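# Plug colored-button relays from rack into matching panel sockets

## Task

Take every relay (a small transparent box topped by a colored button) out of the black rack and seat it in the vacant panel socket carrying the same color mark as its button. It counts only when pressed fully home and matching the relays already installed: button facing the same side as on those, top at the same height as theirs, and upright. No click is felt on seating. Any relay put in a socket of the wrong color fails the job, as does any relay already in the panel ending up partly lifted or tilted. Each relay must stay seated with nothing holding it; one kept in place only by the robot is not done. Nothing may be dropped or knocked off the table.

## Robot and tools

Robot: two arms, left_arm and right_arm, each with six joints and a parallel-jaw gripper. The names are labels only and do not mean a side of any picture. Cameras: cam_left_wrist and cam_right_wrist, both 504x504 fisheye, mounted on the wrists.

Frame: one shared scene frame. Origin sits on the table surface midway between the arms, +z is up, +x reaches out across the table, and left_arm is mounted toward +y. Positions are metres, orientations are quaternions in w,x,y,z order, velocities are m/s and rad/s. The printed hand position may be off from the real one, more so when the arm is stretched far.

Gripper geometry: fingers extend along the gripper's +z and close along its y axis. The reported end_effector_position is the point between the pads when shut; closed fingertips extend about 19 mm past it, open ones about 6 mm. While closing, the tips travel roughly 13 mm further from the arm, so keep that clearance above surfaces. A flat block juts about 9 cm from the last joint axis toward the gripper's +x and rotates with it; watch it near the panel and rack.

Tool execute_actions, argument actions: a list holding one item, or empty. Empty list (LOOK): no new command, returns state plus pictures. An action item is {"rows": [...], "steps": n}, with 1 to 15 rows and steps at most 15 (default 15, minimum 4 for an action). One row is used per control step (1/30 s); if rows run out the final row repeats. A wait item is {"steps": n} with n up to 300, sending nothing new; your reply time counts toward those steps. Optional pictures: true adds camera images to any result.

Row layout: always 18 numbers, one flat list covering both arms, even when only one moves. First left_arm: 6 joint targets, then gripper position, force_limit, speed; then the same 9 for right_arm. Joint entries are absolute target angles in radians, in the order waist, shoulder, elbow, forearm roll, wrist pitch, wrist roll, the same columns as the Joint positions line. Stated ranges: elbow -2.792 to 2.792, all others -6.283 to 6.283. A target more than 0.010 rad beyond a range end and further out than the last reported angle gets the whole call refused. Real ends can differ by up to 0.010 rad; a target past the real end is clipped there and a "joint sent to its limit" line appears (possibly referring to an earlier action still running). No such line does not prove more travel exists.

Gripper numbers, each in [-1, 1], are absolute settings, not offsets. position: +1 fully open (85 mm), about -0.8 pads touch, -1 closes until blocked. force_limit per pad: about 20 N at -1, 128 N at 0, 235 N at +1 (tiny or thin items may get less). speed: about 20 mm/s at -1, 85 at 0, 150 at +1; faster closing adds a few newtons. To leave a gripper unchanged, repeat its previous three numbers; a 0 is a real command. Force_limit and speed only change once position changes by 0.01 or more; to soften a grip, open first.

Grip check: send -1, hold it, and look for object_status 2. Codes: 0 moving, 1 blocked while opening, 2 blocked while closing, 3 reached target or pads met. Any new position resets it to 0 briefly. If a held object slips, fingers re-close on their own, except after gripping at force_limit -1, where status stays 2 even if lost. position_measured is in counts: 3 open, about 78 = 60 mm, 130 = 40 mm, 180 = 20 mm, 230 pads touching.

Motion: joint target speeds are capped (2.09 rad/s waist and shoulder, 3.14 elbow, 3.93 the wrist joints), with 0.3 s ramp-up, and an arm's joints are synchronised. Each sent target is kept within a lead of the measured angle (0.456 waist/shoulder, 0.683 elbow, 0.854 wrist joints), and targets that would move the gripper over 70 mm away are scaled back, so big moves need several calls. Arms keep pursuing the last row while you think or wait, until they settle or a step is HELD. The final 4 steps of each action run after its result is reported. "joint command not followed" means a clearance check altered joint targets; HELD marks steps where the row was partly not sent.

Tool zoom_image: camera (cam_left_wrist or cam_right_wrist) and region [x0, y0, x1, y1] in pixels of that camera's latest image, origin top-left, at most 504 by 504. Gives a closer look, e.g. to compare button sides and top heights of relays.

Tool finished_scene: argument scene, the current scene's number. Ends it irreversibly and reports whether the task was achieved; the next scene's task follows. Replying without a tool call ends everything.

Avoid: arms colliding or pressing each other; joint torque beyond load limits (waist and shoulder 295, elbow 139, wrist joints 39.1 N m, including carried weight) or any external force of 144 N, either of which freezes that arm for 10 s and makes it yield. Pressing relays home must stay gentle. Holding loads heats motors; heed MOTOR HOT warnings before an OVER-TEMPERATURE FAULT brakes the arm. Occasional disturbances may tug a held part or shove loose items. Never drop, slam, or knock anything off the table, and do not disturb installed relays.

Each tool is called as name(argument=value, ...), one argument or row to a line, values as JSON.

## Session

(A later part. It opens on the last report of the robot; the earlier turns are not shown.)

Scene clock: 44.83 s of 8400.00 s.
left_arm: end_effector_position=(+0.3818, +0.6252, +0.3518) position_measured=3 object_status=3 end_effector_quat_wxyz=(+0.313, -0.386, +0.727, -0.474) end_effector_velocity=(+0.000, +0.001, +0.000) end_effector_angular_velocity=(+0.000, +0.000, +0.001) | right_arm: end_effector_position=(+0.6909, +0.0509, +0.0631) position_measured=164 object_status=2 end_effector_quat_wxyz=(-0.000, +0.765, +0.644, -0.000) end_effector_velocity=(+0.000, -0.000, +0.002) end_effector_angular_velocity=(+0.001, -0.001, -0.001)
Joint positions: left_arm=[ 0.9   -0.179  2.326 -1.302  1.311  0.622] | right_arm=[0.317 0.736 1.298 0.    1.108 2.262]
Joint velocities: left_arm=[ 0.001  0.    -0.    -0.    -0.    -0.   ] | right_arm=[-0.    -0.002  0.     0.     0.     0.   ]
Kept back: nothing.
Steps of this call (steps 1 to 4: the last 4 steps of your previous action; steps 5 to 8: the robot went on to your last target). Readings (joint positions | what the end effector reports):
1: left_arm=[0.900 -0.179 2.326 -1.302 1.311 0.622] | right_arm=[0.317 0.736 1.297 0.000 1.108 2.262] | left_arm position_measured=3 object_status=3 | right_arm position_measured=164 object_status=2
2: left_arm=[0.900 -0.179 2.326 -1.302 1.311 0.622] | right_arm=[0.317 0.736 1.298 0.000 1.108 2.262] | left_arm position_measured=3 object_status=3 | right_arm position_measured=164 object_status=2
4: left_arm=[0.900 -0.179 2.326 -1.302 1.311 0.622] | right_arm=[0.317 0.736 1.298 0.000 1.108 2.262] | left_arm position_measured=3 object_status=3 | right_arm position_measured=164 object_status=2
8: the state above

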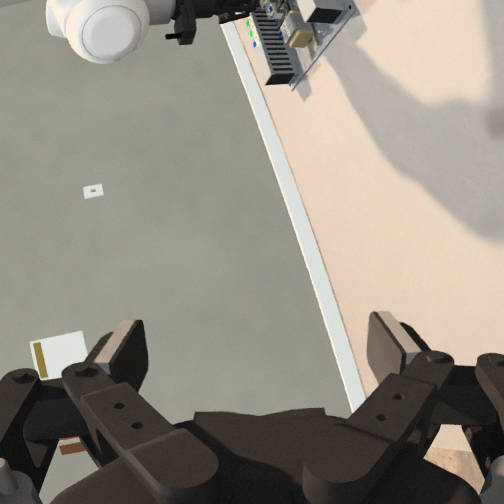

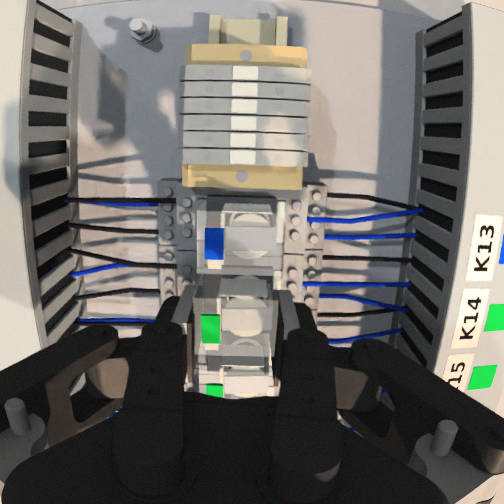

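execute_actions(
  actions=[
    {"rows":[[0.9,-0.179,2.326,-1.302,1.311,0.622,1,0,0,0.3167,0.7362,1.2976,0,1.1078,2.2623,0,-0.5,-0.3]],"steps":15},
  ],
)

execute_actions(
  actions=[
    {"steps":6},
  ],
  pictures=true,
)

zoom_image(
  camera="cam_right_wrist",
  region=[130,170,370,410],
)

Scene clock: 45.57 s of 8400.00 s.
left_arm: end_effector_position=(+0.3818, +0.6252, +0.3518) position_measured=3 object_status=3 end_effector_quat_wxyz=(+0.313, -0.386, +0.727, -0.474) end_effector_velocity=(-0.000, +0.001, -0.000) end_effector_angular_velocity=(+0.001, -0.000, +0.001) | right_arm: end_effector_position=(+0.6909, +0.0509, +0.0631) position_measured=129 object_status=0 end_effector_quat_wxyz=(-0.000, +0.765, +0.644, -0.000) end_effector_velocity=(+0.000, -0.000, +0.001) end_effector_angular_velocity=(+0.000, -0.001, -0.000)
Joint positions: left_arm=[ 0.9   -0.179  2.326 -1.302  1.311  0.622] | right_arm=[0.317 0.736 1.298 0.    1.108 2.262]
Joint velocities: left_arm=[ 0.002  0.     0.    -0.    -0.     0.001] | right_arm=[-0.    -0.001  0.    -0.    -0.    -0.   ]
Steps of this call (steps 1 to 11: the robot went on to your last target; steps 12 to 22: the first 11 steps of this action). Readings (joint positions | what the end effector reports):
12: left_arm=[0.900 -0.179 2.326 -1.302 1.311 0.622] | right_arm=[0.317 0.736 1.298 0.000 1.108 2.262] | left_arm position_measured=3 object_status=3 | right_arm position_measured=164 object_status=0
13: left_arm=[0.900 -0.179 2.326 -1.302 1.311 0.622] | right_arm=[0.317 0.736 1.298 0.000 1.108 2.262] | left_arm position_measured=3 object_status=3 | right_arm position_measured=164 object_status=0
15: left_arm=[0.900 -0.179 2.326 -1.302 1.311 0.622] | right_arm=[0.317 0.736 1.298 0.000 1.108 2.262] | left_arm position_measured=3 object_status=3 | right_arm position_measured=156 object_status=0
19: left_arm=[0.900 -0.179 2.326 -1.302 1.311 0.622] | right_arm=[0.317 0.736 1.298 0.000 1.108 2.262] | left_arm position_measured=3 object_status=3 | right_arm position_measured=135 object_status=0
22: the state above

Scene clock: 45.77 s of 8400.00 s.
left_arm: end_effector_position=(+0.3818, +0.6252, +0.3518) position_measured=3 object_status=3 end_effector_quat_wxyz=(+0.313, -0.386, +0.727, -0.474) end_effector_velocity=(+0.000, -0.000, +0.000) end_effector_angular_velocity=(+0.000, -0.000, -0.000) | right_arm: end_effector_position=(+0.6909, +0.0509, +0.0631) position_measured=129 object_status=0 end_effector_quat_wxyz=(-0.000, +0.765, +0.644, -0.000) end_effector_velocity=(+0.000, -0.001, -0.001) end_effector_angular_velocity=(-0.001, +0.001, -0.000)
Joint positions: left_arm=[ 0.9   -0.179  2.326 -1.302  1.311  0.622] | right_arm=[0.317 0.736 1.298 0.    1.108 2.262]
Joint velocities: left_arm=[-0.    -0.    -0.001 -0.     0.    -0.   ] | right_arm=[-0.     0.001  0.    -0.    -0.    -0.   ]
Kept back: nothing.
Steps of this call (steps 1 to 4: the last 4 steps of your previous action; steps 5 to 6: the robot went on to your last target). Readings (joint positions | what the end effector reports):
1: left_arm=[0.900 -0.179 2.326 -1.302 1.311 0.622] | right_arm=[0.317 0.736 1.298 0.000 1.108 2.262] | left_arm position_measured=3 object_status=3 | right_arm position_measured=129 object_status=0
2: left_arm=[0.900 -0.179 2.326 -1.302 1.311 0.622] | right_arm=[0.317 0.736 1.298 0.000 1.108 2.262] | left_arm position_measured=3 object_status=3 | right_arm position_measured=129 object_status=0
4: left_arm=[0.900 -0.179 2.326 -1.302 1.311 0.622] | right_arm=[0.317 0.736 1.298 0.000 1.108 2.262] | left_arm position_measured=3 object_status=3 | right_arm position_measured=129 object_status=0
6: the state above

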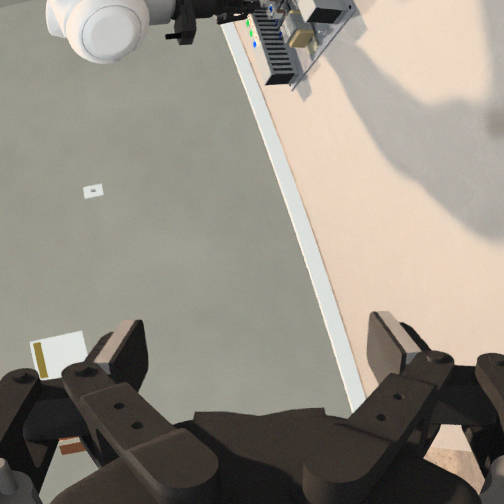

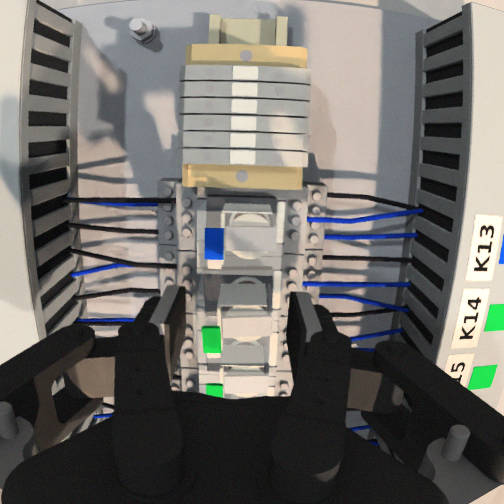

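Region (130, 170, 370, 410) of cam_right_wrist's 504x504 image, scaled by 2.100, with more detail than that image has.

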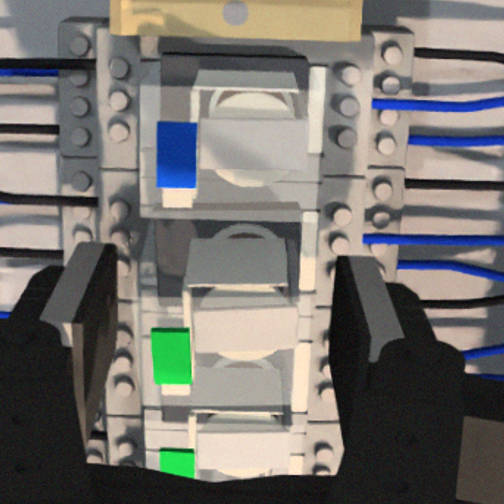

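execute_actions(
  actions=[
    {"rows":[[0.9,-0.179,2.326,-1.302,1.311,0.622,1,0,0,0.3167,0.733,1.2945,0,1.1141,2.2623,0,-0.5,-0.3],[0.9,-0.179,2.326,-1.302,1.311,0.622,1,0,0,0.3167,0.728,1.2897,0,1.1239,2.2623,0,-0.5,-0.3],[0.9,-0.179,2.326,-1.302,1.311,0.622,1,0,0,0.3167,0.7225,1.2843,0,1.1348,2.2623,0,-0.5,-0.3],[0.9,-0.179,2.326,-1.302,1.311,0.622,1,0,0,0.3167,0.7165,1.2785,0,1.1466,2.2623,0,-0.5,-0.3],[0.9,-0.179,2.326,-1.302,1.311,0.622,1,0,0,0.3167,0.7101,1.2723,0,1.1592,2.2623,0,-0.5,-0.3],[0.9,-0.179,2.326,-1.302,1.311,0.622,1,0,0,0.3167,0.7,1.259,0,1.1826,2.2623,0,-0.5,-0.3],[0.9,-0.179,2.326,-1.302,1.311,0.622,1,0,0,0.3167,0.69,1.2455,0,1.2061,2.2623,0,-0.5,-0.3],[0.9,-0.179,2.326,-1.302,1.311,0.622,1,0,0,0.3167,0.679,1.231,0,1.2316,2.2623,0,-0.5,-0.3],[0.9,-0.179,2.326,-1.302,1.311,0.622,1,0,0,0.3167,0.679,1.231,0,1.2316,2.2623,0,-0.5,-0.3],[0.9,-0.179,2.326,-1.302,1.311,0.622,1,0,0,0.3167,0.679,1.231,0,1.2316,0.6915,0,-0.5,-0.3]],"steps":15},
  ],
)

execute_actions(
  actions=[
    {"steps":30},
  ],
  pictures=true,
)

Scene clock: 46.63 s of 8400.00 s.
left_arm: end_effector_position=(+0.3818, +0.6252, +0.3518) position_measured=3 object_status=3 end_effector_quat_wxyz=(+0.313, -0.386, +0.727, -0.474) end_effector_velocity=(+0.000, -0.000, -0.000) end_effector_angular_velocity=(+0.001, -0.000, -0.001) | right_arm: end_effector_position=(+0.6912, +0.0512, +0.1481) position_measured=129 object_status=3 end_effector_quat_wxyz=(+0.000, +0.763, +0.647, +0.001) end_effector_velocity=(-0.008, -0.004, +0.062) end_effector_angular_velocity=(-0.003, +0.003, +0.398)
Joint positions: left_arm=[ 0.9   -0.179  2.326 -1.302  1.311  0.622] | right_arm=[0.317 0.68  1.233 0.    1.228 2.256]
Joint velocities: left_arm=[-0.001  0.    -0.    -0.    -0.     0.001] | right_arm=[ 0.    -0.048 -0.035 -0.     0.087 -0.398]
Steps of this call (steps 1 to 15: the robot went on to your last target; steps 16 to 26: the first 11 steps of this action). Readings (joint positions | what the end effector reports):
16: left_arm=[0.900 -0.179 2.326 -1.302 1.311 0.622] | right_arm=[0.317 0.736 1.298 0.000 1.108 2.262] | left_arm position_measured=3 object_status=3 | right_arm position_measured=129 object_status=3
17: left_arm=[0.900 -0.179 2.326 -1.302 1.311 0.622] | right_arm=[0.317 0.735 1.296 0.000 1.110 2.262] | left_arm position_measured=3 object_status=3 | right_arm position_measured=129 object_status=3
19: left_arm=[0.900 -0.179 2.326 -1.302 1.311 0.622] | right_arm=[0.317 0.728 1.288 0.000 1.126 2.262] | left_arm position_measured=3 object_status=3 | right_arm position_measured=129 object_status=3
23: left_arm=[0.900 -0.179 2.326 -1.302 1.311 0.622] | right_arm=[0.317 0.701 1.260 0.000 1.181 2.262] | left_arm position_measured=3 object_status=3 | right_arm position_measured=129 object_status=3
26: the state above

Scene clock: 47.63 s of 8400.00 s.
left_arm: end_effector_position=(+0.3818, +0.6252, +0.3518) position_measured=3 object_status=3 end_effector_quat_wxyz=(+0.313, -0.386, +0.727, -0.474) end_effector_velocity=(-0.000, -0.001, -0.000) end_effector_angular_velocity=(-0.000, -0.000, -0.002) | right_arm: end_effector_position=(+0.6910, +0.0509, +0.1498) position_measured=129 object_status=3 end_effector_quat_wxyz=(-0.000, +0.085, +0.996, -0.000) end_effector_velocity=(-0.000, +0.000, -0.001) end_effector_angular_velocity=(-0.000, +0.001, +0.000)
Joint positions: left_arm=[ 0.9   -0.179  2.326 -1.302  1.311  0.622] | right_arm=[ 0.317  0.679  1.231 -0.     1.232  0.692]
Joint velocities: left_arm=[-0.001 -0.     0.001  0.     0.001  0.   ] | right_arm=[ 0.     0.001  0.     0.     0.    -0.   ]
Kept back: nothing.
Steps of this call (steps 1 to 4: the last 4 steps of your previous action; steps 5 to 30: the robot went on to your last target). Readings (joint positions | what the end effector reports):
1: left_arm=[0.900 -0.179 2.326 -1.302 1.311 0.622] | right_arm=[0.317 0.680 1.233 0.000 1.229 2.235] | left_arm position_measured=3 object_status=3 | right_arm position_measured=129 object_status=3
2: left_arm=[0.900 -0.179 2.326 -1.302 1.311 0.622] | right_arm=[0.317 0.680 1.233 0.000 1.230 2.200] | left_arm position_measured=3 object_status=3 | right_arm position_measured=129 object_status=3
4: left_arm=[0.900 -0.179 2.326 -1.302 1.311 0.622] | right_arm=[0.317 0.680 1.232 0.000 1.230 2.086] | left_arm position_measured=3 object_status=3 | right_arm position_measured=129 object_status=3
8: left_arm=[0.900 -0.179 2.326 -1.302 1.311 0.622] | right_arm=[0.317 0.680 1.232 0.000 1.231 1.685] | left_arm position_measured=3 object_status=3 | right_arm position_measured=129 object_status=3
30: the state above

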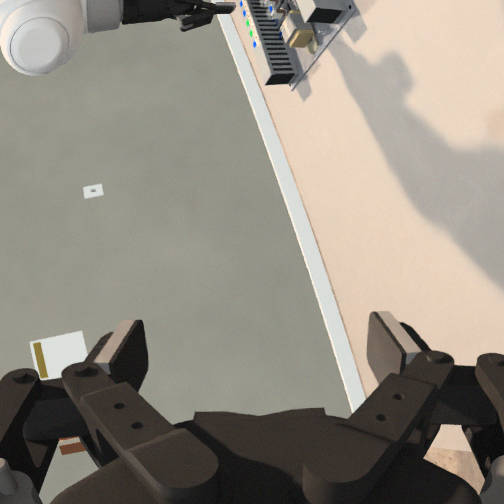

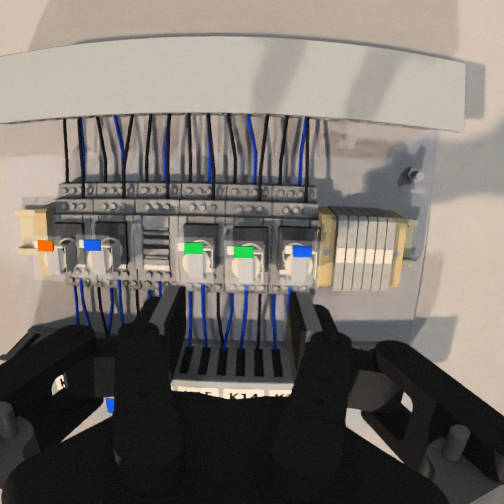

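zoom_image(
  camera="cam_right_wrist",
  region=[160,190,340,310],
)

Region (160, 190, 340, 310) of cam_right_wrist's 504x504 image, scaled by 2.800, with more detail than that image has.

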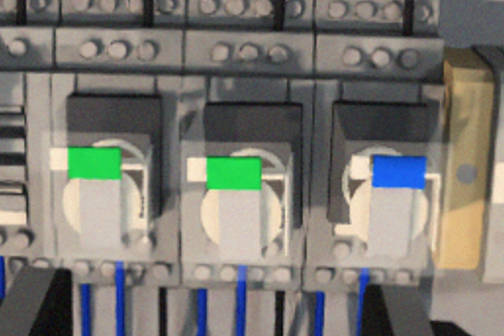

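execute_actions(
  actions=[
    {"rows":[[0.9,-0.179,2.326,-1.302,1.311,0.622,1,0,0,0.3153,0.6774,1.2339,0,1.2303,2.2609,0,-0.5,-0.3]],"steps":15},
  ],
)

execute_actions(
  actions=[
    {"rows":[[0.9,-0.179,2.326,-1.302,1.311,0.622,1,0,0,0.3153,0.6774,1.2339,0,1.2303,2.2609,0,-0.5,-0.3],[0.9,-0.179,2.326,-1.302,1.311,0.622,1,0,0,0.3153,0.6774,1.2339,0,1.2303,2.2609,0,-0.5,-0.3],[0.9,-0.179,2.326,-1.302,1.311,0.622,1,0,0,0.3153,0.6774,1.2339,0,1.2303,2.2609,0,-0.5,-0.3],[0.9,-0.179,2.326,-1.302,1.311,0.622,1,0,0,0.3153,0.6774,1.2339,0,1.2303,2.2609,0,-0.5,-0.3],[0.9,-0.179,2.326,-1.302,1.311,0.622,1,0,0,0.3153,0.6884,1.2484,0,1.2048,2.2609,0,-0.5,-0.3],[0.9,-0.179,2.326,-1.302,1.311,0.622,1,0,0,0.3153,0.6984,1.2619,0,1.1813,2.2609,0,-0.5,-0.3],[0.9,-0.179,2.326,-1.302,1.311,0.622,1,0,0,0.3153,0.7085,1.2752,0,1.1579,2.2609,0,-0.5,-0.3],[0.9,-0.179,2.326,-1.302,1.311,0.622,1,0,0,0.3153,0.7149,1.2814,0,1.1453,2.2609,0,-0.5,-0.3],[0.9,-0.179,2.326,-1.302,1.311,0.622,1,0,0,0.3153,0.7209,1.2872,0,1.1335,2.2609,0,-0.5,-0.3],[0.9,-0.179,2.326,-1.302,1.311,0.622,1,0,0,0.3153,0.7264,1.2926,0,1.1226,2.2609,0,-0.5,-0.3],[0.9,-0.179,2.326,-1.302,1.311,0.622,1,0,0,0.3153,0.73,1.2955,0,1.1161,2.2609,0,-0.5,-0.3],[0.9,-0.179,2.326,-1.302,1.311,0.622,1,0,0,0.3153,0.7327,1.2981,0,1.1108,2.2609,0,-0.5,-0.3]],"steps":15},
  ],
)

execute_actions(
  actions=[
    {"steps":10},
  ],
  pictures=true,
)

zoom_image(
  camera="cam_right_wrist",
  region=[130,170,370,410],
)

Scene clock: 50.07 s of 8400.00 s.
left_arm: end_effector_position=(+0.3818, +0.6252, +0.3518) position_measured=3 object_status=3 end_effector_quat_wxyz=(+0.313, -0.386, +0.727, -0.474) end_effector_velocity=(+0.000, -0.000, +0.000) end_effector_angular_velocity=(+0.002, -0.001, -0.001) | right_arm: end_effector_position=(+0.6907, +0.0498, +0.1498) position_measured=129 object_status=3 end_effector_quat_wxyz=(-0.000, +0.430, +0.903, -0.000) end_effector_velocity=(+0.000, -0.002, +0.002) end_effector_angular_velocity=(+0.001, -0.006, -3.731)
Joint positions: left_arm=[ 0.9   -0.179  2.326 -1.302  1.311  0.622] | right_arm=[ 0.316  0.678  1.233 -0.     1.231  1.409]
Joint velocities: left_arm=[-0.001  0.    -0.    -0.     0.     0.002] | right_arm=[-0.002 -0.006  0.006 -0.    -0.007  3.729]
Steps of this call (steps 1 to 15: the robot went on to your last target; steps 16 to 62: nothing new was sent; steps 63 to 73: the first 11 steps of this action). Readings (joint positions | what the end effector reports):
63: left_arm=[0.900 -0.179 2.326 -1.302 1.311 0.622] | right_arm=[0.317 0.679 1.231 -0.000 1.232 0.692] | left_arm position_measured=3 object_status=3 | right_arm position_measured=129 object_status=3
64: left_arm=[0.900 -0.179 2.326 -1.302 1.311 0.622] | right_arm=[0.317 0.679 1.231 -0.000 1.232 0.699] | left_arm position_measured=3 object_status=3 | right_arm position_measured=129 object_status=3
66: left_arm=[0.900 -0.179 2.326 -1.302 1.311 0.622] | right_arm=[0.317 0.679 1.231 -0.000 1.232 0.759] | left_arm position_measured=3 object_status=3 | right_arm position_measured=129 object_status=3
70: left_arm=[0.900 -0.179 2.326 -1.302 1.311 0.622] | right_arm=[0.316 0.678 1.232 -0.000 1.232 1.050] | left_arm position_measured=3 object_status=3 | right_arm position_measured=129 object_status=3
73: the state above

Scene clock: 50.57 s of 8400.00 s.
left_arm: end_effector_position=(+0.3818, +0.6252, +0.3518) position_measured=3 object_status=3 end_effector_quat_wxyz=(+0.313, -0.386, +0.727, -0.474) end_effector_velocity=(-0.000, -0.000, -0.001) end_effector_angular_velocity=(-0.002, +0.001, +0.001) | right_arm: end_effector_position=(+0.6908, +0.0493, +0.0832) position_measured=129 object_status=3 end_effector_quat_wxyz=(+0.000, +0.765, +0.644, -0.000) end_effector_velocity=(+0.002, +0.002, -0.273) end_effector_angular_velocity=(+0.003, -0.005, -0.001)
Joint positions: left_arm=[ 0.9   -0.179  2.326 -1.302  1.311  0.622] | right_arm=[ 0.315  0.72   1.287 -0.     1.135  2.261]
Joint velocities: left_arm=[ 0.    -0.     0.001  0.     0.    -0.001] | right_arm=[ 0.001  0.194  0.188 -0.    -0.388  0.002]
Steps of this call (steps 1 to 4: the last 4 steps of your previous action; steps 5 to 15: the first 11 steps of this action). Readings (joint positions | what the end effector reports):
5: left_arm=[0.900 -0.179 2.326 -1.302 1.311 0.622] | right_arm=[0.315 0.678 1.234 -0.000 1.230 1.985] | left_arm position_measured=3 object_status=3 | right_arm position_measured=129 object_status=3
6: left_arm=[0.900 -0.179 2.326 -1.302 1.311 0.622] | right_arm=[0.315 0.677 1.234 -0.000 1.230 2.067] | left_arm position_measured=3 object_status=3 | right_arm position_measured=129 object_status=3
8: left_arm=[0.900 -0.179 2.326 -1.302 1.311 0.622] | right_arm=[0.315 0.677 1.234 -0.000 1.230 2.187] | left_arm position_measured=3 object_status=3 | right_arm position_measured=129 object_status=3
12: left_arm=[0.900 -0.179 2.326 -1.302 1.311 0.622] | right_arm=[0.315 0.694 1.257 -0.000 1.190 2.260] | left_arm position_measured=3 object_status=3 | right_arm position_measured=129 object_status=3
15: the state above

Scene clock: 50.90 s of 8400.00 s.
left_arm: end_effector_position=(+0.3818, +0.6252, +0.3518) position_measured=3 object_status=3 end_effector_quat_wxyz=(+0.313, -0.386, +0.727, -0.474) end_effector_velocity=(-0.000, -0.000, -0.000) end_effector_angular_velocity=(+0.001, -0.000, -0.000) | right_arm: end_effector_position=(+0.6909, +0.0494, +0.0662) position_measured=129 object_status=3 end_effector_quat_wxyz=(+0.000, +0.765, +0.644, +0.000) end_effector_velocity=(-0.001, +0.000, +0.001) end_effector_angular_velocity=(+0.001, -0.000, +0.000)
Joint positions: left_arm=[ 0.9   -0.179  2.326 -1.302  1.311  0.622] | right_arm=[ 0.315  0.733  1.298 -0.     1.111  2.261]
Joint velocities: left_arm=[-0.    -0.     0.001  0.    -0.001  0.002] | right_arm=[ 0.    -0.001  0.001  0.001 -0.     0.   ]
Kept back: nothing.
Steps of this call (steps 1 to 4: the last 4 steps of your previous action; steps 5 to 10: the robot went on to your last target). Readings (joint positions | what the end effector reports):
1: left_arm=[0.900 -0.179 2.326 -1.302 1.311 0.622] | right_arm=[0.315 0.726 1.292 -0.000 1.124 2.261] | left_arm position_measured=3 object_status=3 | right_arm position_measured=129 object_status=3
2: left_arm=[0.900 -0.179 2.326 -1.302 1.311 0.622] | right_arm=[0.315 0.730 1.296 -0.000 1.116 2.261] | left_arm position_measured=3 object_status=3 | right_arm position_measured=129 object_status=3
4: left_arm=[0.900 -0.179 2.326 -1.302 1.311 0.622] | right_arm=[0.315 0.733 1.298 -0.000 1.111 2.261] | left_arm position_measured=3 object_status=3 | right_arm position_measured=129 object_status=3
8: left_arm=[0.900 -0.179 2.326 -1.302 1.311 0.622] | right_arm=[0.315 0.733 1.298 -0.000 1.111 2.261] | left_arm position_measured=3 object_status=3 | right_arm position_measured=129 object_status=3
10: the state above

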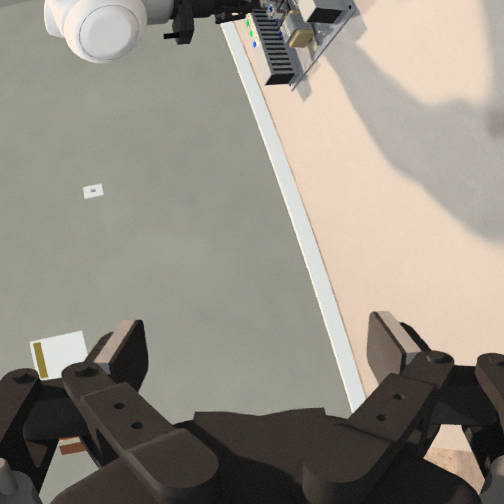

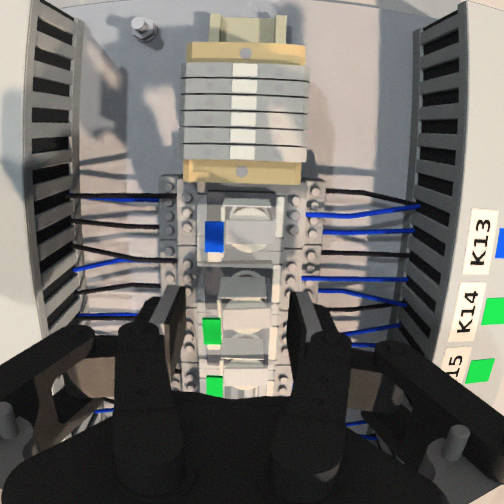

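Region (130, 170, 370, 410) of cam_right_wrist's 504x504 image, scaled by 2.100, with more detail than that image has.

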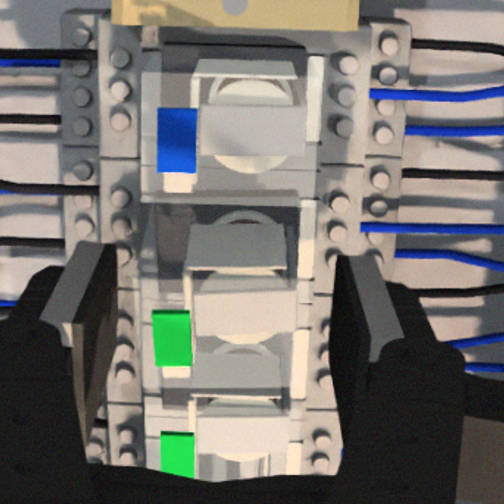

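execute_actions(
  actions=[
    {"rows":[[0.9,-0.179,2.326,-1.302,1.311,0.622,1,0,0,0.3153,0.7327,1.2981,0,1.1108,2.2609,-1,-0.75,-0.3]],"steps":15},
  ],
)

execute_actions(
  actions=[
    {"rows":[[0.9,-0.179,2.326,-1.302,1.311,0.622,1,0,0,0.3153,0.7327,1.2981,0,1.1108,2.2609,-1,-0.75,-0.3],[0.9,-0.179,2.326,-1.302,1.311,0.622,1,0,0,0.3153,0.7327,1.2981,0,1.1108,2.2609,-1,-0.75,-0.3],[0.9,-0.179,2.326,-1.302,1.311,0.622,1,0,0,0.3157,0.7332,1.2972,0,1.1112,2.2613,-1,-0.75,-0.3],[0.9,-0.179,2.326,-1.302,1.311,0.622,1,0,0,0.3161,0.7337,1.2964,0,1.1115,2.2617,-1,-0.75,-0.3],[0.9,-0.179,2.326,-1.302,1.311,0.622,1,0,0,0.3165,0.7341,1.2955,0,1.112,2.2621,-1,-0.75,-0.3],[0.9,-0.179,2.326,-1.302,1.311,0.622,1,0,0,0.3169,0.7346,1.2947,0,1.1123,2.2625,-1,-0.75,-0.3],[0.9,-0.179,2.326,-1.302,1.311,0.622,1,0,0,0.3173,0.7351,1.2938,0,1.1127,2.2629,-1,-0.75,-0.3]],"steps":12},
  ],
)

execute_actions(
  actions=[
    {"steps":8},
  ],
  pictures=true,
)

zoom_image(
  camera="cam_right_wrist",
  region=[130,170,370,410],
)

Scene clock: 52.10 s of 8400.00 s.
left_arm: end_effector_position=(+0.3818, +0.6252, +0.3518) position_measured=3 object_status=3 end_effector_quat_wxyz=(+0.313, -0.386, +0.727, -0.474) end_effector_velocity=(+0.000, +0.000, +0.000) end_effector_angular_velocity=(+0.003, -0.001, -0.001) | right_arm: end_effector_position=(+0.6908, +0.0494, +0.0660) position_measured=163 object_status=0 end_effector_quat_wxyz=(+0.000, +0.765, +0.644, +0.000) end_effector_velocity=(+0.000, -0.000, +0.000) end_effector_angular_velocity=(+0.001, -0.000, -0.001)
Joint positions: left_arm=[ 0.9   -0.179  2.326 -1.302  1.311  0.622] | right_arm=[ 0.315  0.733  1.298 -0.     1.111  2.261]
Joint velocities: left_arm=[-0.001 -0.    -0.001  0.    -0.001  0.002] | right_arm=[-0.    -0.     0.     0.001  0.    -0.   ]
Steps of this call (steps 1 to 25: the robot went on to your last target; steps 26 to 36: the first 11 steps of this action). Readings (joint positions | what the end effector reports):
26: left_arm=[0.900 -0.179 2.326 -1.302 1.311 0.622] | right_arm=[0.315 0.733 1.298 0.000 1.111 2.261] | left_arm position_measured=3 object_status=3 | right_arm position_measured=129 object_status=0
27: left_arm=[0.900 -0.179 2.326 -1.302 1.311 0.622] | right_arm=[0.315 0.733 1.298 0.000 1.111 2.261] | left_arm position_measured=3 object_status=3 | right_arm position_measured=129 object_status=0
29: left_arm=[0.900 -0.179 2.326 -1.302 1.311 0.622] | right_arm=[0.315 0.733 1.298 0.000 1.111 2.261] | left_arm position_measured=3 object_status=3 | right_arm position_measured=136 object_status=0
33: left_arm=[0.900 -0.179 2.326 -1.302 1.311 0.622] | right_arm=[0.315 0.733 1.298 0.000 1.111 2.261] | left_arm position_measured=3 object_status=3 | right_arm position_measured=158 object_status=0
36: the state above

Scene clock: 52.50 s of 8400.00 s.
left_arm: end_effector_position=(+0.3818, +0.6252, +0.3518) position_measured=3 object_status=3 end_effector_quat_wxyz=(+0.313, -0.386, +0.727, -0.474) end_effector_velocity=(-0.000, +0.000, -0.000) end_effector_angular_velocity=(-0.000, +0.001, +0.001) | right_arm: end_effector_position=(+0.6913, +0.0515, +0.0661) position_measured=163 object_status=2 end_effector_quat_wxyz=(+0.000, +0.765, +0.644, +0.000) end_effector_velocity=(+0.002, +0.010, +0.002) end_effector_angular_velocity=(-0.000, +0.001, -0.000)
Joint positions: left_arm=[ 0.9   -0.179  2.326 -1.302  1.311  0.622] | right_arm=[0.317 0.735 1.294 0.    1.112 2.263]
Joint velocities: left_arm=[ 0.    -0.     0.     0.    -0.001 -0.001] | right_arm=[ 0.009  0.009 -0.02   0.     0.012  0.008]
Steps of this call (steps 1 to 4: the last 4 steps of your previous action; steps 5 to 12: the first 8 steps of this action). Readings (joint positions | what the end effector reports):
5: left_arm=[0.900 -0.179 2.326 -1.302 1.311 0.622] | right_arm=[0.315 0.733 1.298 0.000 1.111 2.261] | left_arm position_measured=3 object_status=3 | right_arm position_measured=163 object_status=2
6: left_arm=[0.900 -0.179 2.326 -1.302 1.311 0.622] | right_arm=[0.315 0.733 1.298 0.000 1.111 2.261] | left_arm position_measured=3 object_status=3 | right_arm position_measured=163 object_status=2
8: left_arm=[0.900 -0.179 2.326 -1.302 1.311 0.622] | right_arm=[0.315 0.733 1.298 0.000 1.111 2.261] | left_arm position_measured=3 object_status=3 | right_arm position_measured=163 object_status=2
12: the state above

Scene clock: 52.77 s of 8400.00 s.
left_arm: end_effector_position=(+0.3818, +0.6252, +0.3518) position_measured=3 object_status=3 end_effector_quat_wxyz=(+0.313, -0.386, +0.727, -0.474) end_effector_velocity=(-0.000, -0.001, -0.000) end_effector_angular_velocity=(-0.001, -0.000, -0.002) | right_arm: end_effector_position=(+0.6913, +0.0517, +0.0660) position_measured=163 object_status=2 end_effector_quat_wxyz=(+0.000, +0.765, +0.644, +0.000) end_effector_velocity=(+0.000, -0.001, +0.000) end_effector_angular_velocity=(-0.000, +0.000, -0.001)
Joint positions: left_arm=[ 0.9   -0.179  2.326 -1.302  1.311  0.622] | right_arm=[0.317 0.735 1.294 0.    1.113 2.263]
Joint velocities: left_arm=[-0.     0.     0.001  0.     0.001  0.001] | right_arm=[-0.001  0.    -0.     0.     0.     0.   ]
Kept back: nothing.
Steps of this call (steps 1 to 4: the last 4 steps of your previous action; steps 5 to 8: the robot went on to your last target). Readings (joint positions | what the end effector reports):
1: left_arm=[0.900 -0.179 2.326 -1.302 1.311 0.622] | right_arm=[0.317 0.735 1.294 0.000 1.112 2.263] | left_arm position_measured=3 object_status=3 | right_arm position_measured=163 object_status=2
2: left_arm=[0.900 -0.179 2.326 -1.302 1.311 0.622] | right_arm=[0.317 0.735 1.294 0.000 1.112 2.263] | left_arm position_measured=3 object_status=3 | right_arm position_measured=163 object_status=2
4: left_arm=[0.900 -0.179 2.326 -1.302 1.311 0.622] | right_arm=[0.317 0.735 1.294 0.000 1.113 2.263] | left_arm position_measured=3 object_status=3 | right_arm position_measured=163 object_status=2
8: the state above

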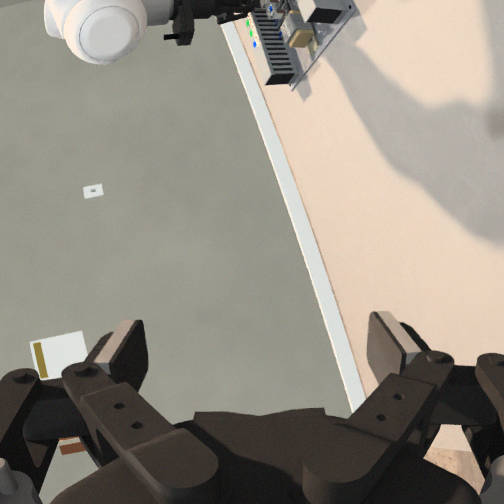

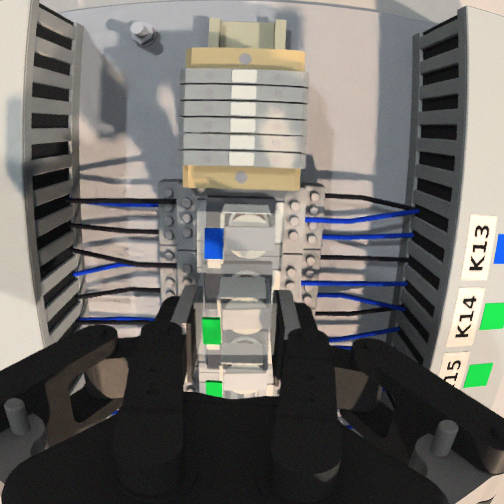

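Region (130, 170, 370, 410) of cam_right_wrist's 504x504 image, scaled by 2.100, with more detail than that image has.

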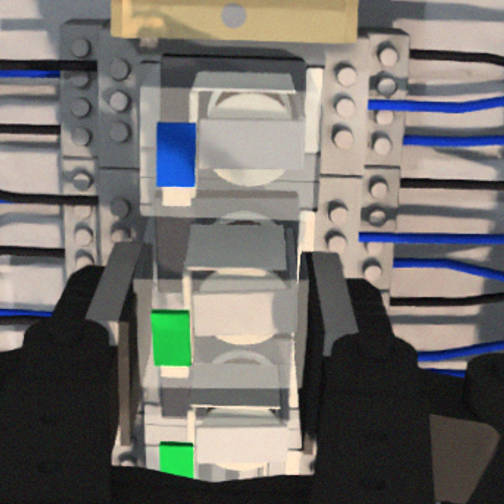

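execute_actions(
  actions=[
    {"rows":[[0.9,-0.179,2.326,-1.302,1.311,0.622,1,0,0,0.3175,0.7355,1.2936,0,1.1125,2.2631,-1,-0.75,-0.3],[0.9,-0.179,2.326,-1.302,1.311,0.622,1,0,0,0.3177,0.7359,1.2934,0,1.1123,2.2633,-1,-0.75,-0.3],[0.9,-0.179,2.326,-1.302,1.311,0.622,1,0,0,0.3179,0.7363,1.2932,0,1.1121,2.2635,-1,-0.75,-0.3],[0.9,-0.179,2.326,-1.302,1.311,0.622,1,0,0,0.3181,0.7367,1.293,0,1.1119,2.2637,-1,-0.75,-0.3],[0.9,-0.179,2.326,-1.302,1.311,0.622,1,0,0,0.3181,0.7369,1.2933,0,1.1114,2.2637,-1,-0.75,-0.3],[0.9,-0.179,2.326,-1.302,1.311,0.622,1,0,0,0.3181,0.7371,1.2935,0,1.111,2.2637,-1,-0.75,-0.3]],"steps":12},
  ],
)

execute_actions(
  actions=[
    {"steps":8},
  ],
  pictures=true,
)

zoom_image(
  camera="cam_right_wrist",
  region=[130,170,370,410],
)

Scene clock: 53.37 s of 8400.00 s.
left_arm: end_effector_position=(+0.3818, +0.6252, +0.3518) position_measured=3 object_status=3 end_effector_quat_wxyz=(+0.313, -0.386, +0.727, -0.474) end_effector_velocity=(-0.000, +0.001, +0.000) end_effector_angular_velocity=(-0.001, +0.000, +0.002) | right_arm: end_effector_position=(+0.6913, +0.0526, +0.0650) position_measured=163 object_status=2 end_effector_quat_wxyz=(+0.000, +0.765, +0.644, +0.000) end_effector_velocity=(-0.000, +0.001, -0.003) end_effector_angular_velocity=(+0.002, -0.003, +0.001)
Joint positions: left_arm=[ 0.9   -0.179  2.326 -1.302  1.311  0.622] | right_arm=[0.318 0.737 1.293 0.    1.112 2.264]
Joint velocities: left_arm=[ 0.002  0.    -0.001  0.     0.    -0.001] | right_arm=[ 0.001  0.001  0.004  0.    -0.008  0.   ]
Steps of this call (steps 1 to 10: the robot went on to your last target; steps 11 to 18: the first 8 steps of this action). Readings (joint positions | what the end effector reports):
11: left_arm=[0.900 -0.179 2.326 -1.302 1.311 0.622] | right_arm=[0.317 0.735 1.294 0.000 1.113 2.263] | left_arm position_measured=3 object_status=3 | right_arm position_measured=163 object_status=2
12: left_arm=[0.900 -0.179 2.326 -1.302 1.311 0.622] | right_arm=[0.317 0.735 1.294 0.000 1.113 2.263] | left_arm position_measured=3 object_status=3 | right_arm position_measured=163 object_status=2
14: left_arm=[0.900 -0.179 2.326 -1.302 1.311 0.622] | right_arm=[0.318 0.736 1.293 0.000 1.113 2.263] | left_arm position_measured=3 object_status=3 | right_arm position_measured=163 object_status=2
18: the state above

Scene clock: 53.63 s of 8400.00 s.
left_arm: end_effector_position=(+0.3818, +0.6252, +0.3518) position_measured=3 object_status=3 end_effector_quat_wxyz=(+0.313, -0.386, +0.727, -0.474) end_effector_velocity=(-0.000, +0.001, -0.000) end_effector_angular_velocity=(-0.000, +0.001, +0.002) | right_arm: end_effector_position=(+0.6913, +0.0526, +0.0645) position_measured=163 object_status=2 end_effector_quat_wxyz=(+0.000, +0.765, +0.644, +0.000) end_effector_velocity=(-0.000, +0.000, -0.001) end_effector_angular_velocity=(-0.000, +0.001, +0.000)
Joint positions: left_arm=[ 0.9   -0.179  2.326 -1.302  1.311  0.622] | right_arm=[0.318 0.737 1.293 0.    1.111 2.264]
Joint velocities: left_arm=[ 0.001  0.     0.     0.    -0.001 -0.   ] | right_arm=[ 0.     0.001  0.     0.    -0.    -0.   ]
Kept back: nothing.
Steps of this call (steps 1 to 4: the last 4 steps of your previous action; steps 5 to 8: the robot went on to your last target). Readings (joint positions | what the end effector reports):
1: left_arm=[0.900 -0.179 2.326 -1.302 1.311 0.622] | right_arm=[0.318 0.737 1.293 0.000 1.112 2.264] | left_arm position_measured=3 object_status=3 | right_arm position_measured=163 object_status=2
2: left_arm=[0.900 -0.179 2.326 -1.302 1.311 0.622] | right_arm=[0.318 0.737 1.293 0.000 1.111 2.264] | left_arm position_measured=3 object_status=3 | right_arm position_measured=163 object_status=2
4: left_arm=[0.900 -0.179 2.326 -1.302 1.311 0.622] | right_arm=[0.318 0.737 1.293 0.000 1.111 2.264] | left_arm position_measured=3 object_status=3 | right_arm position_measured=163 object_status=2
8: the state above

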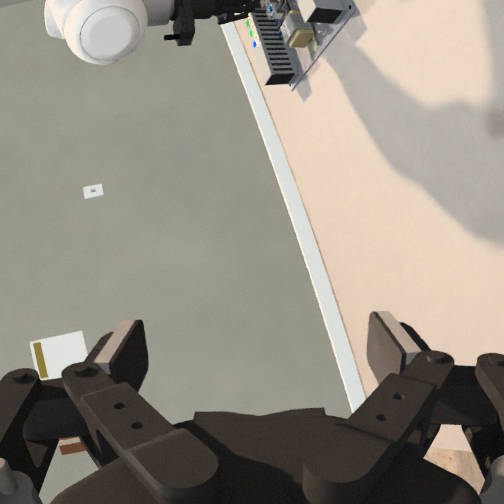

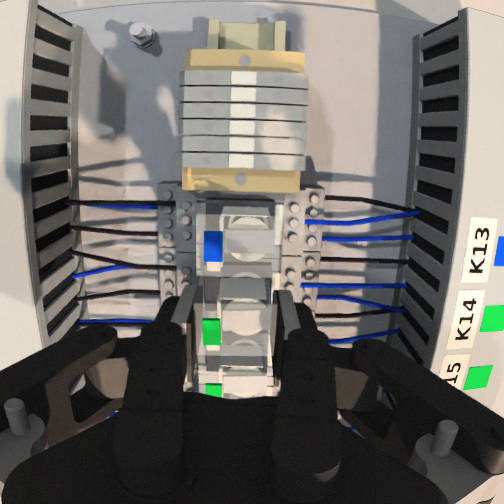

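Region (130, 170, 370, 410) of cam_right_wrist's 504x504 image, scaled by 2.100, with more detail than that image has.

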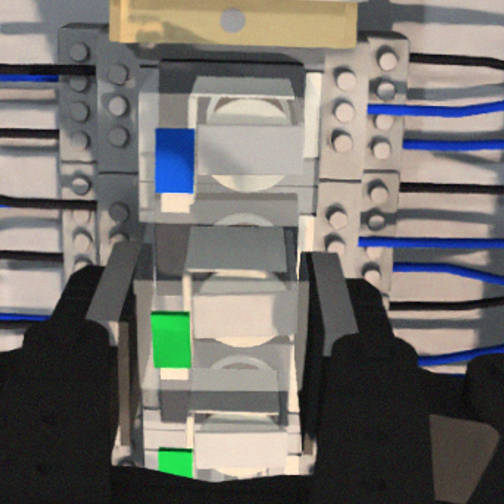

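execute_actions(
  actions=[
    {"rows":[[0.9,-0.179,2.326,-1.302,1.311,0.622,1,0,0,0.3181,0.7371,1.2935,0,1.111,2.2637,0,-0.5,-0.3]],"steps":15},
  ],
)

execute_actions(
  actions=[
    {"steps":8},
  ],
  pictures=true,
)

zoom_image(
  camera="cam_right_wrist",
  region=[130,170,370,410],
)

Scene clock: 54.17 s of 8400.00 s.
left_arm: end_effector_position=(+0.3818, +0.6252, +0.3518) position_measured=3 object_status=3 end_effector_quat_wxyz=(+0.313, -0.386, +0.727, -0.474) end_effector_velocity=(-0.000, +0.000, +0.000) end_effector_angular_velocity=(+0.003, -0.001, +0.000) | right_arm: end_effector_position=(+0.6913, +0.0527, +0.0637) position_measured=129 object_status=0 end_effector_quat_wxyz=(-0.000, +0.765, +0.644, -0.000) end_effector_velocity=(-0.000, -0.001, +0.004) end_effector_angular_velocity=(+0.000, -0.001, -0.000)
Joint positions: left_arm=[ 0.9   -0.179  2.326 -1.302  1.311  0.622] | right_arm=[0.318 0.738 1.294 0.    1.111 2.264]
Joint velocities: left_arm=[ 0.    -0.001  0.    -0.    -0.001  0.002] | right_arm=[-0.    -0.004 -0.    -0.     0.004 -0.   ]
Steps of this call (steps 1 to 5: the robot went on to your last target; steps 6 to 16: the first 11 steps of this action). Readings (joint positions | what the end effector reports):
6: left_arm=[0.900 -0.179 2.326 -1.302 1.311 0.622] | right_arm=[0.318 0.737 1.294 0.000 1.111 2.264] | left_arm position_measured=3 object_status=3 | right_arm position_measured=163 object_status=0
7: left_arm=[0.900 -0.179 2.326 -1.302 1.311 0.622] | right_arm=[0.318 0.737 1.294 0.000 1.111 2.264] | left_arm position_measured=3 object_status=3 | right_arm position_measured=163 object_status=0
9: left_arm=[0.900 -0.179 2.326 -1.302 1.311 0.622] | right_arm=[0.318 0.738 1.294 0.000 1.110 2.264] | left_arm position_measured=3 object_status=3 | right_arm position_measured=155 object_status=0
13: left_arm=[0.900 -0.179 2.326 -1.302 1.311 0.622] | right_arm=[0.318 0.738 1.294 0.000 1.110 2.264] | left_arm position_measured=3 object_status=3 | right_arm position_measured=134 object_status=0
16: the state above

Scene clock: 54.43 s of 8400.00 s.
left_arm: end_effector_position=(+0.3818, +0.6252, +0.3518) position_measured=3 object_status=3 end_effector_quat_wxyz=(+0.313, -0.386, +0.727, -0.474) end_effector_velocity=(-0.000, +0.000, -0.000) end_effector_angular_velocity=(+0.000, -0.000, +0.001) | right_arm: end_effector_position=(+0.6913, +0.0526, +0.0642) position_measured=129 object_status=3 end_effector_quat_wxyz=(-0.000, +0.765, +0.644, -0.000) end_effector_velocity=(+0.000, -0.000, +0.001) end_effector_angular_velocity=(-0.000, -0.001, +0.000)
Joint positions: left_arm=[ 0.9   -0.179  2.326 -1.302  1.311  0.622] | right_arm=[0.318 0.737 1.294 0.    1.111 2.264]
Joint velocities: left_arm=[ 0.001 -0.     0.001 -0.     0.     0.001] | right_arm=[-0.    -0.001  0.    -0.001  0.    -0.   ]
Kept back: nothing.
Steps of this call (steps 1 to 4: the last 4 steps of your previous action; steps 5 to 8: the robot went on to your last target). Readings (joint positions | what the end effector reports):
1: left_arm=[0.900 -0.179 2.326 -1.302 1.311 0.622] | right_arm=[0.318 0.738 1.294 0.000 1.111 2.264] | left_arm position_measured=3 object_status=3 | right_arm position_measured=129 object_status=0
2: left_arm=[0.900 -0.179 2.326 -1.302 1.311 0.622] | right_arm=[0.318 0.738 1.294 0.000 1.111 2.264] | left_arm position_measured=3 object_status=3 | right_arm position_measured=129 object_status=0
4: left_arm=[0.900 -0.179 2.326 -1.302 1.311 0.622] | right_arm=[0.318 0.737 1.294 0.000 1.111 2.264] | left_arm position_measured=3 object_status=3 | right_arm position_measured=129 object_status=0
8: the state above

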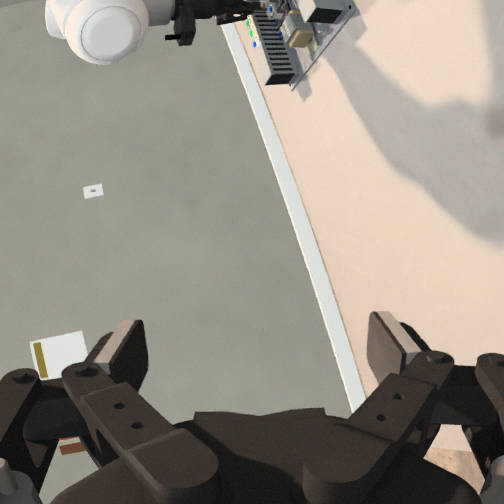

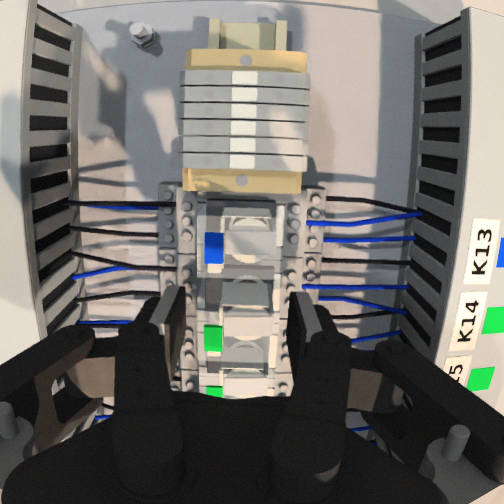

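Region (130, 170, 370, 410) of cam_right_wrist's 504x504 image, scaled by 2.100, with more detail than that image has.

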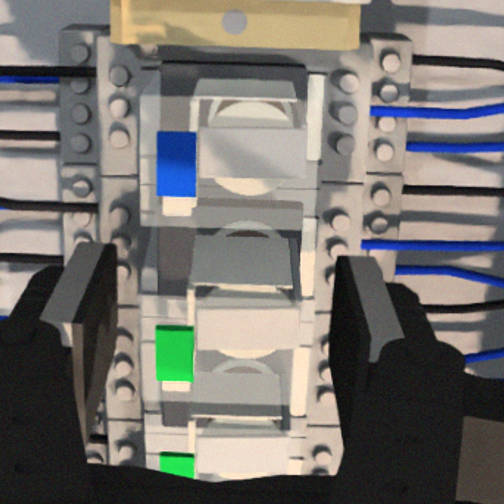

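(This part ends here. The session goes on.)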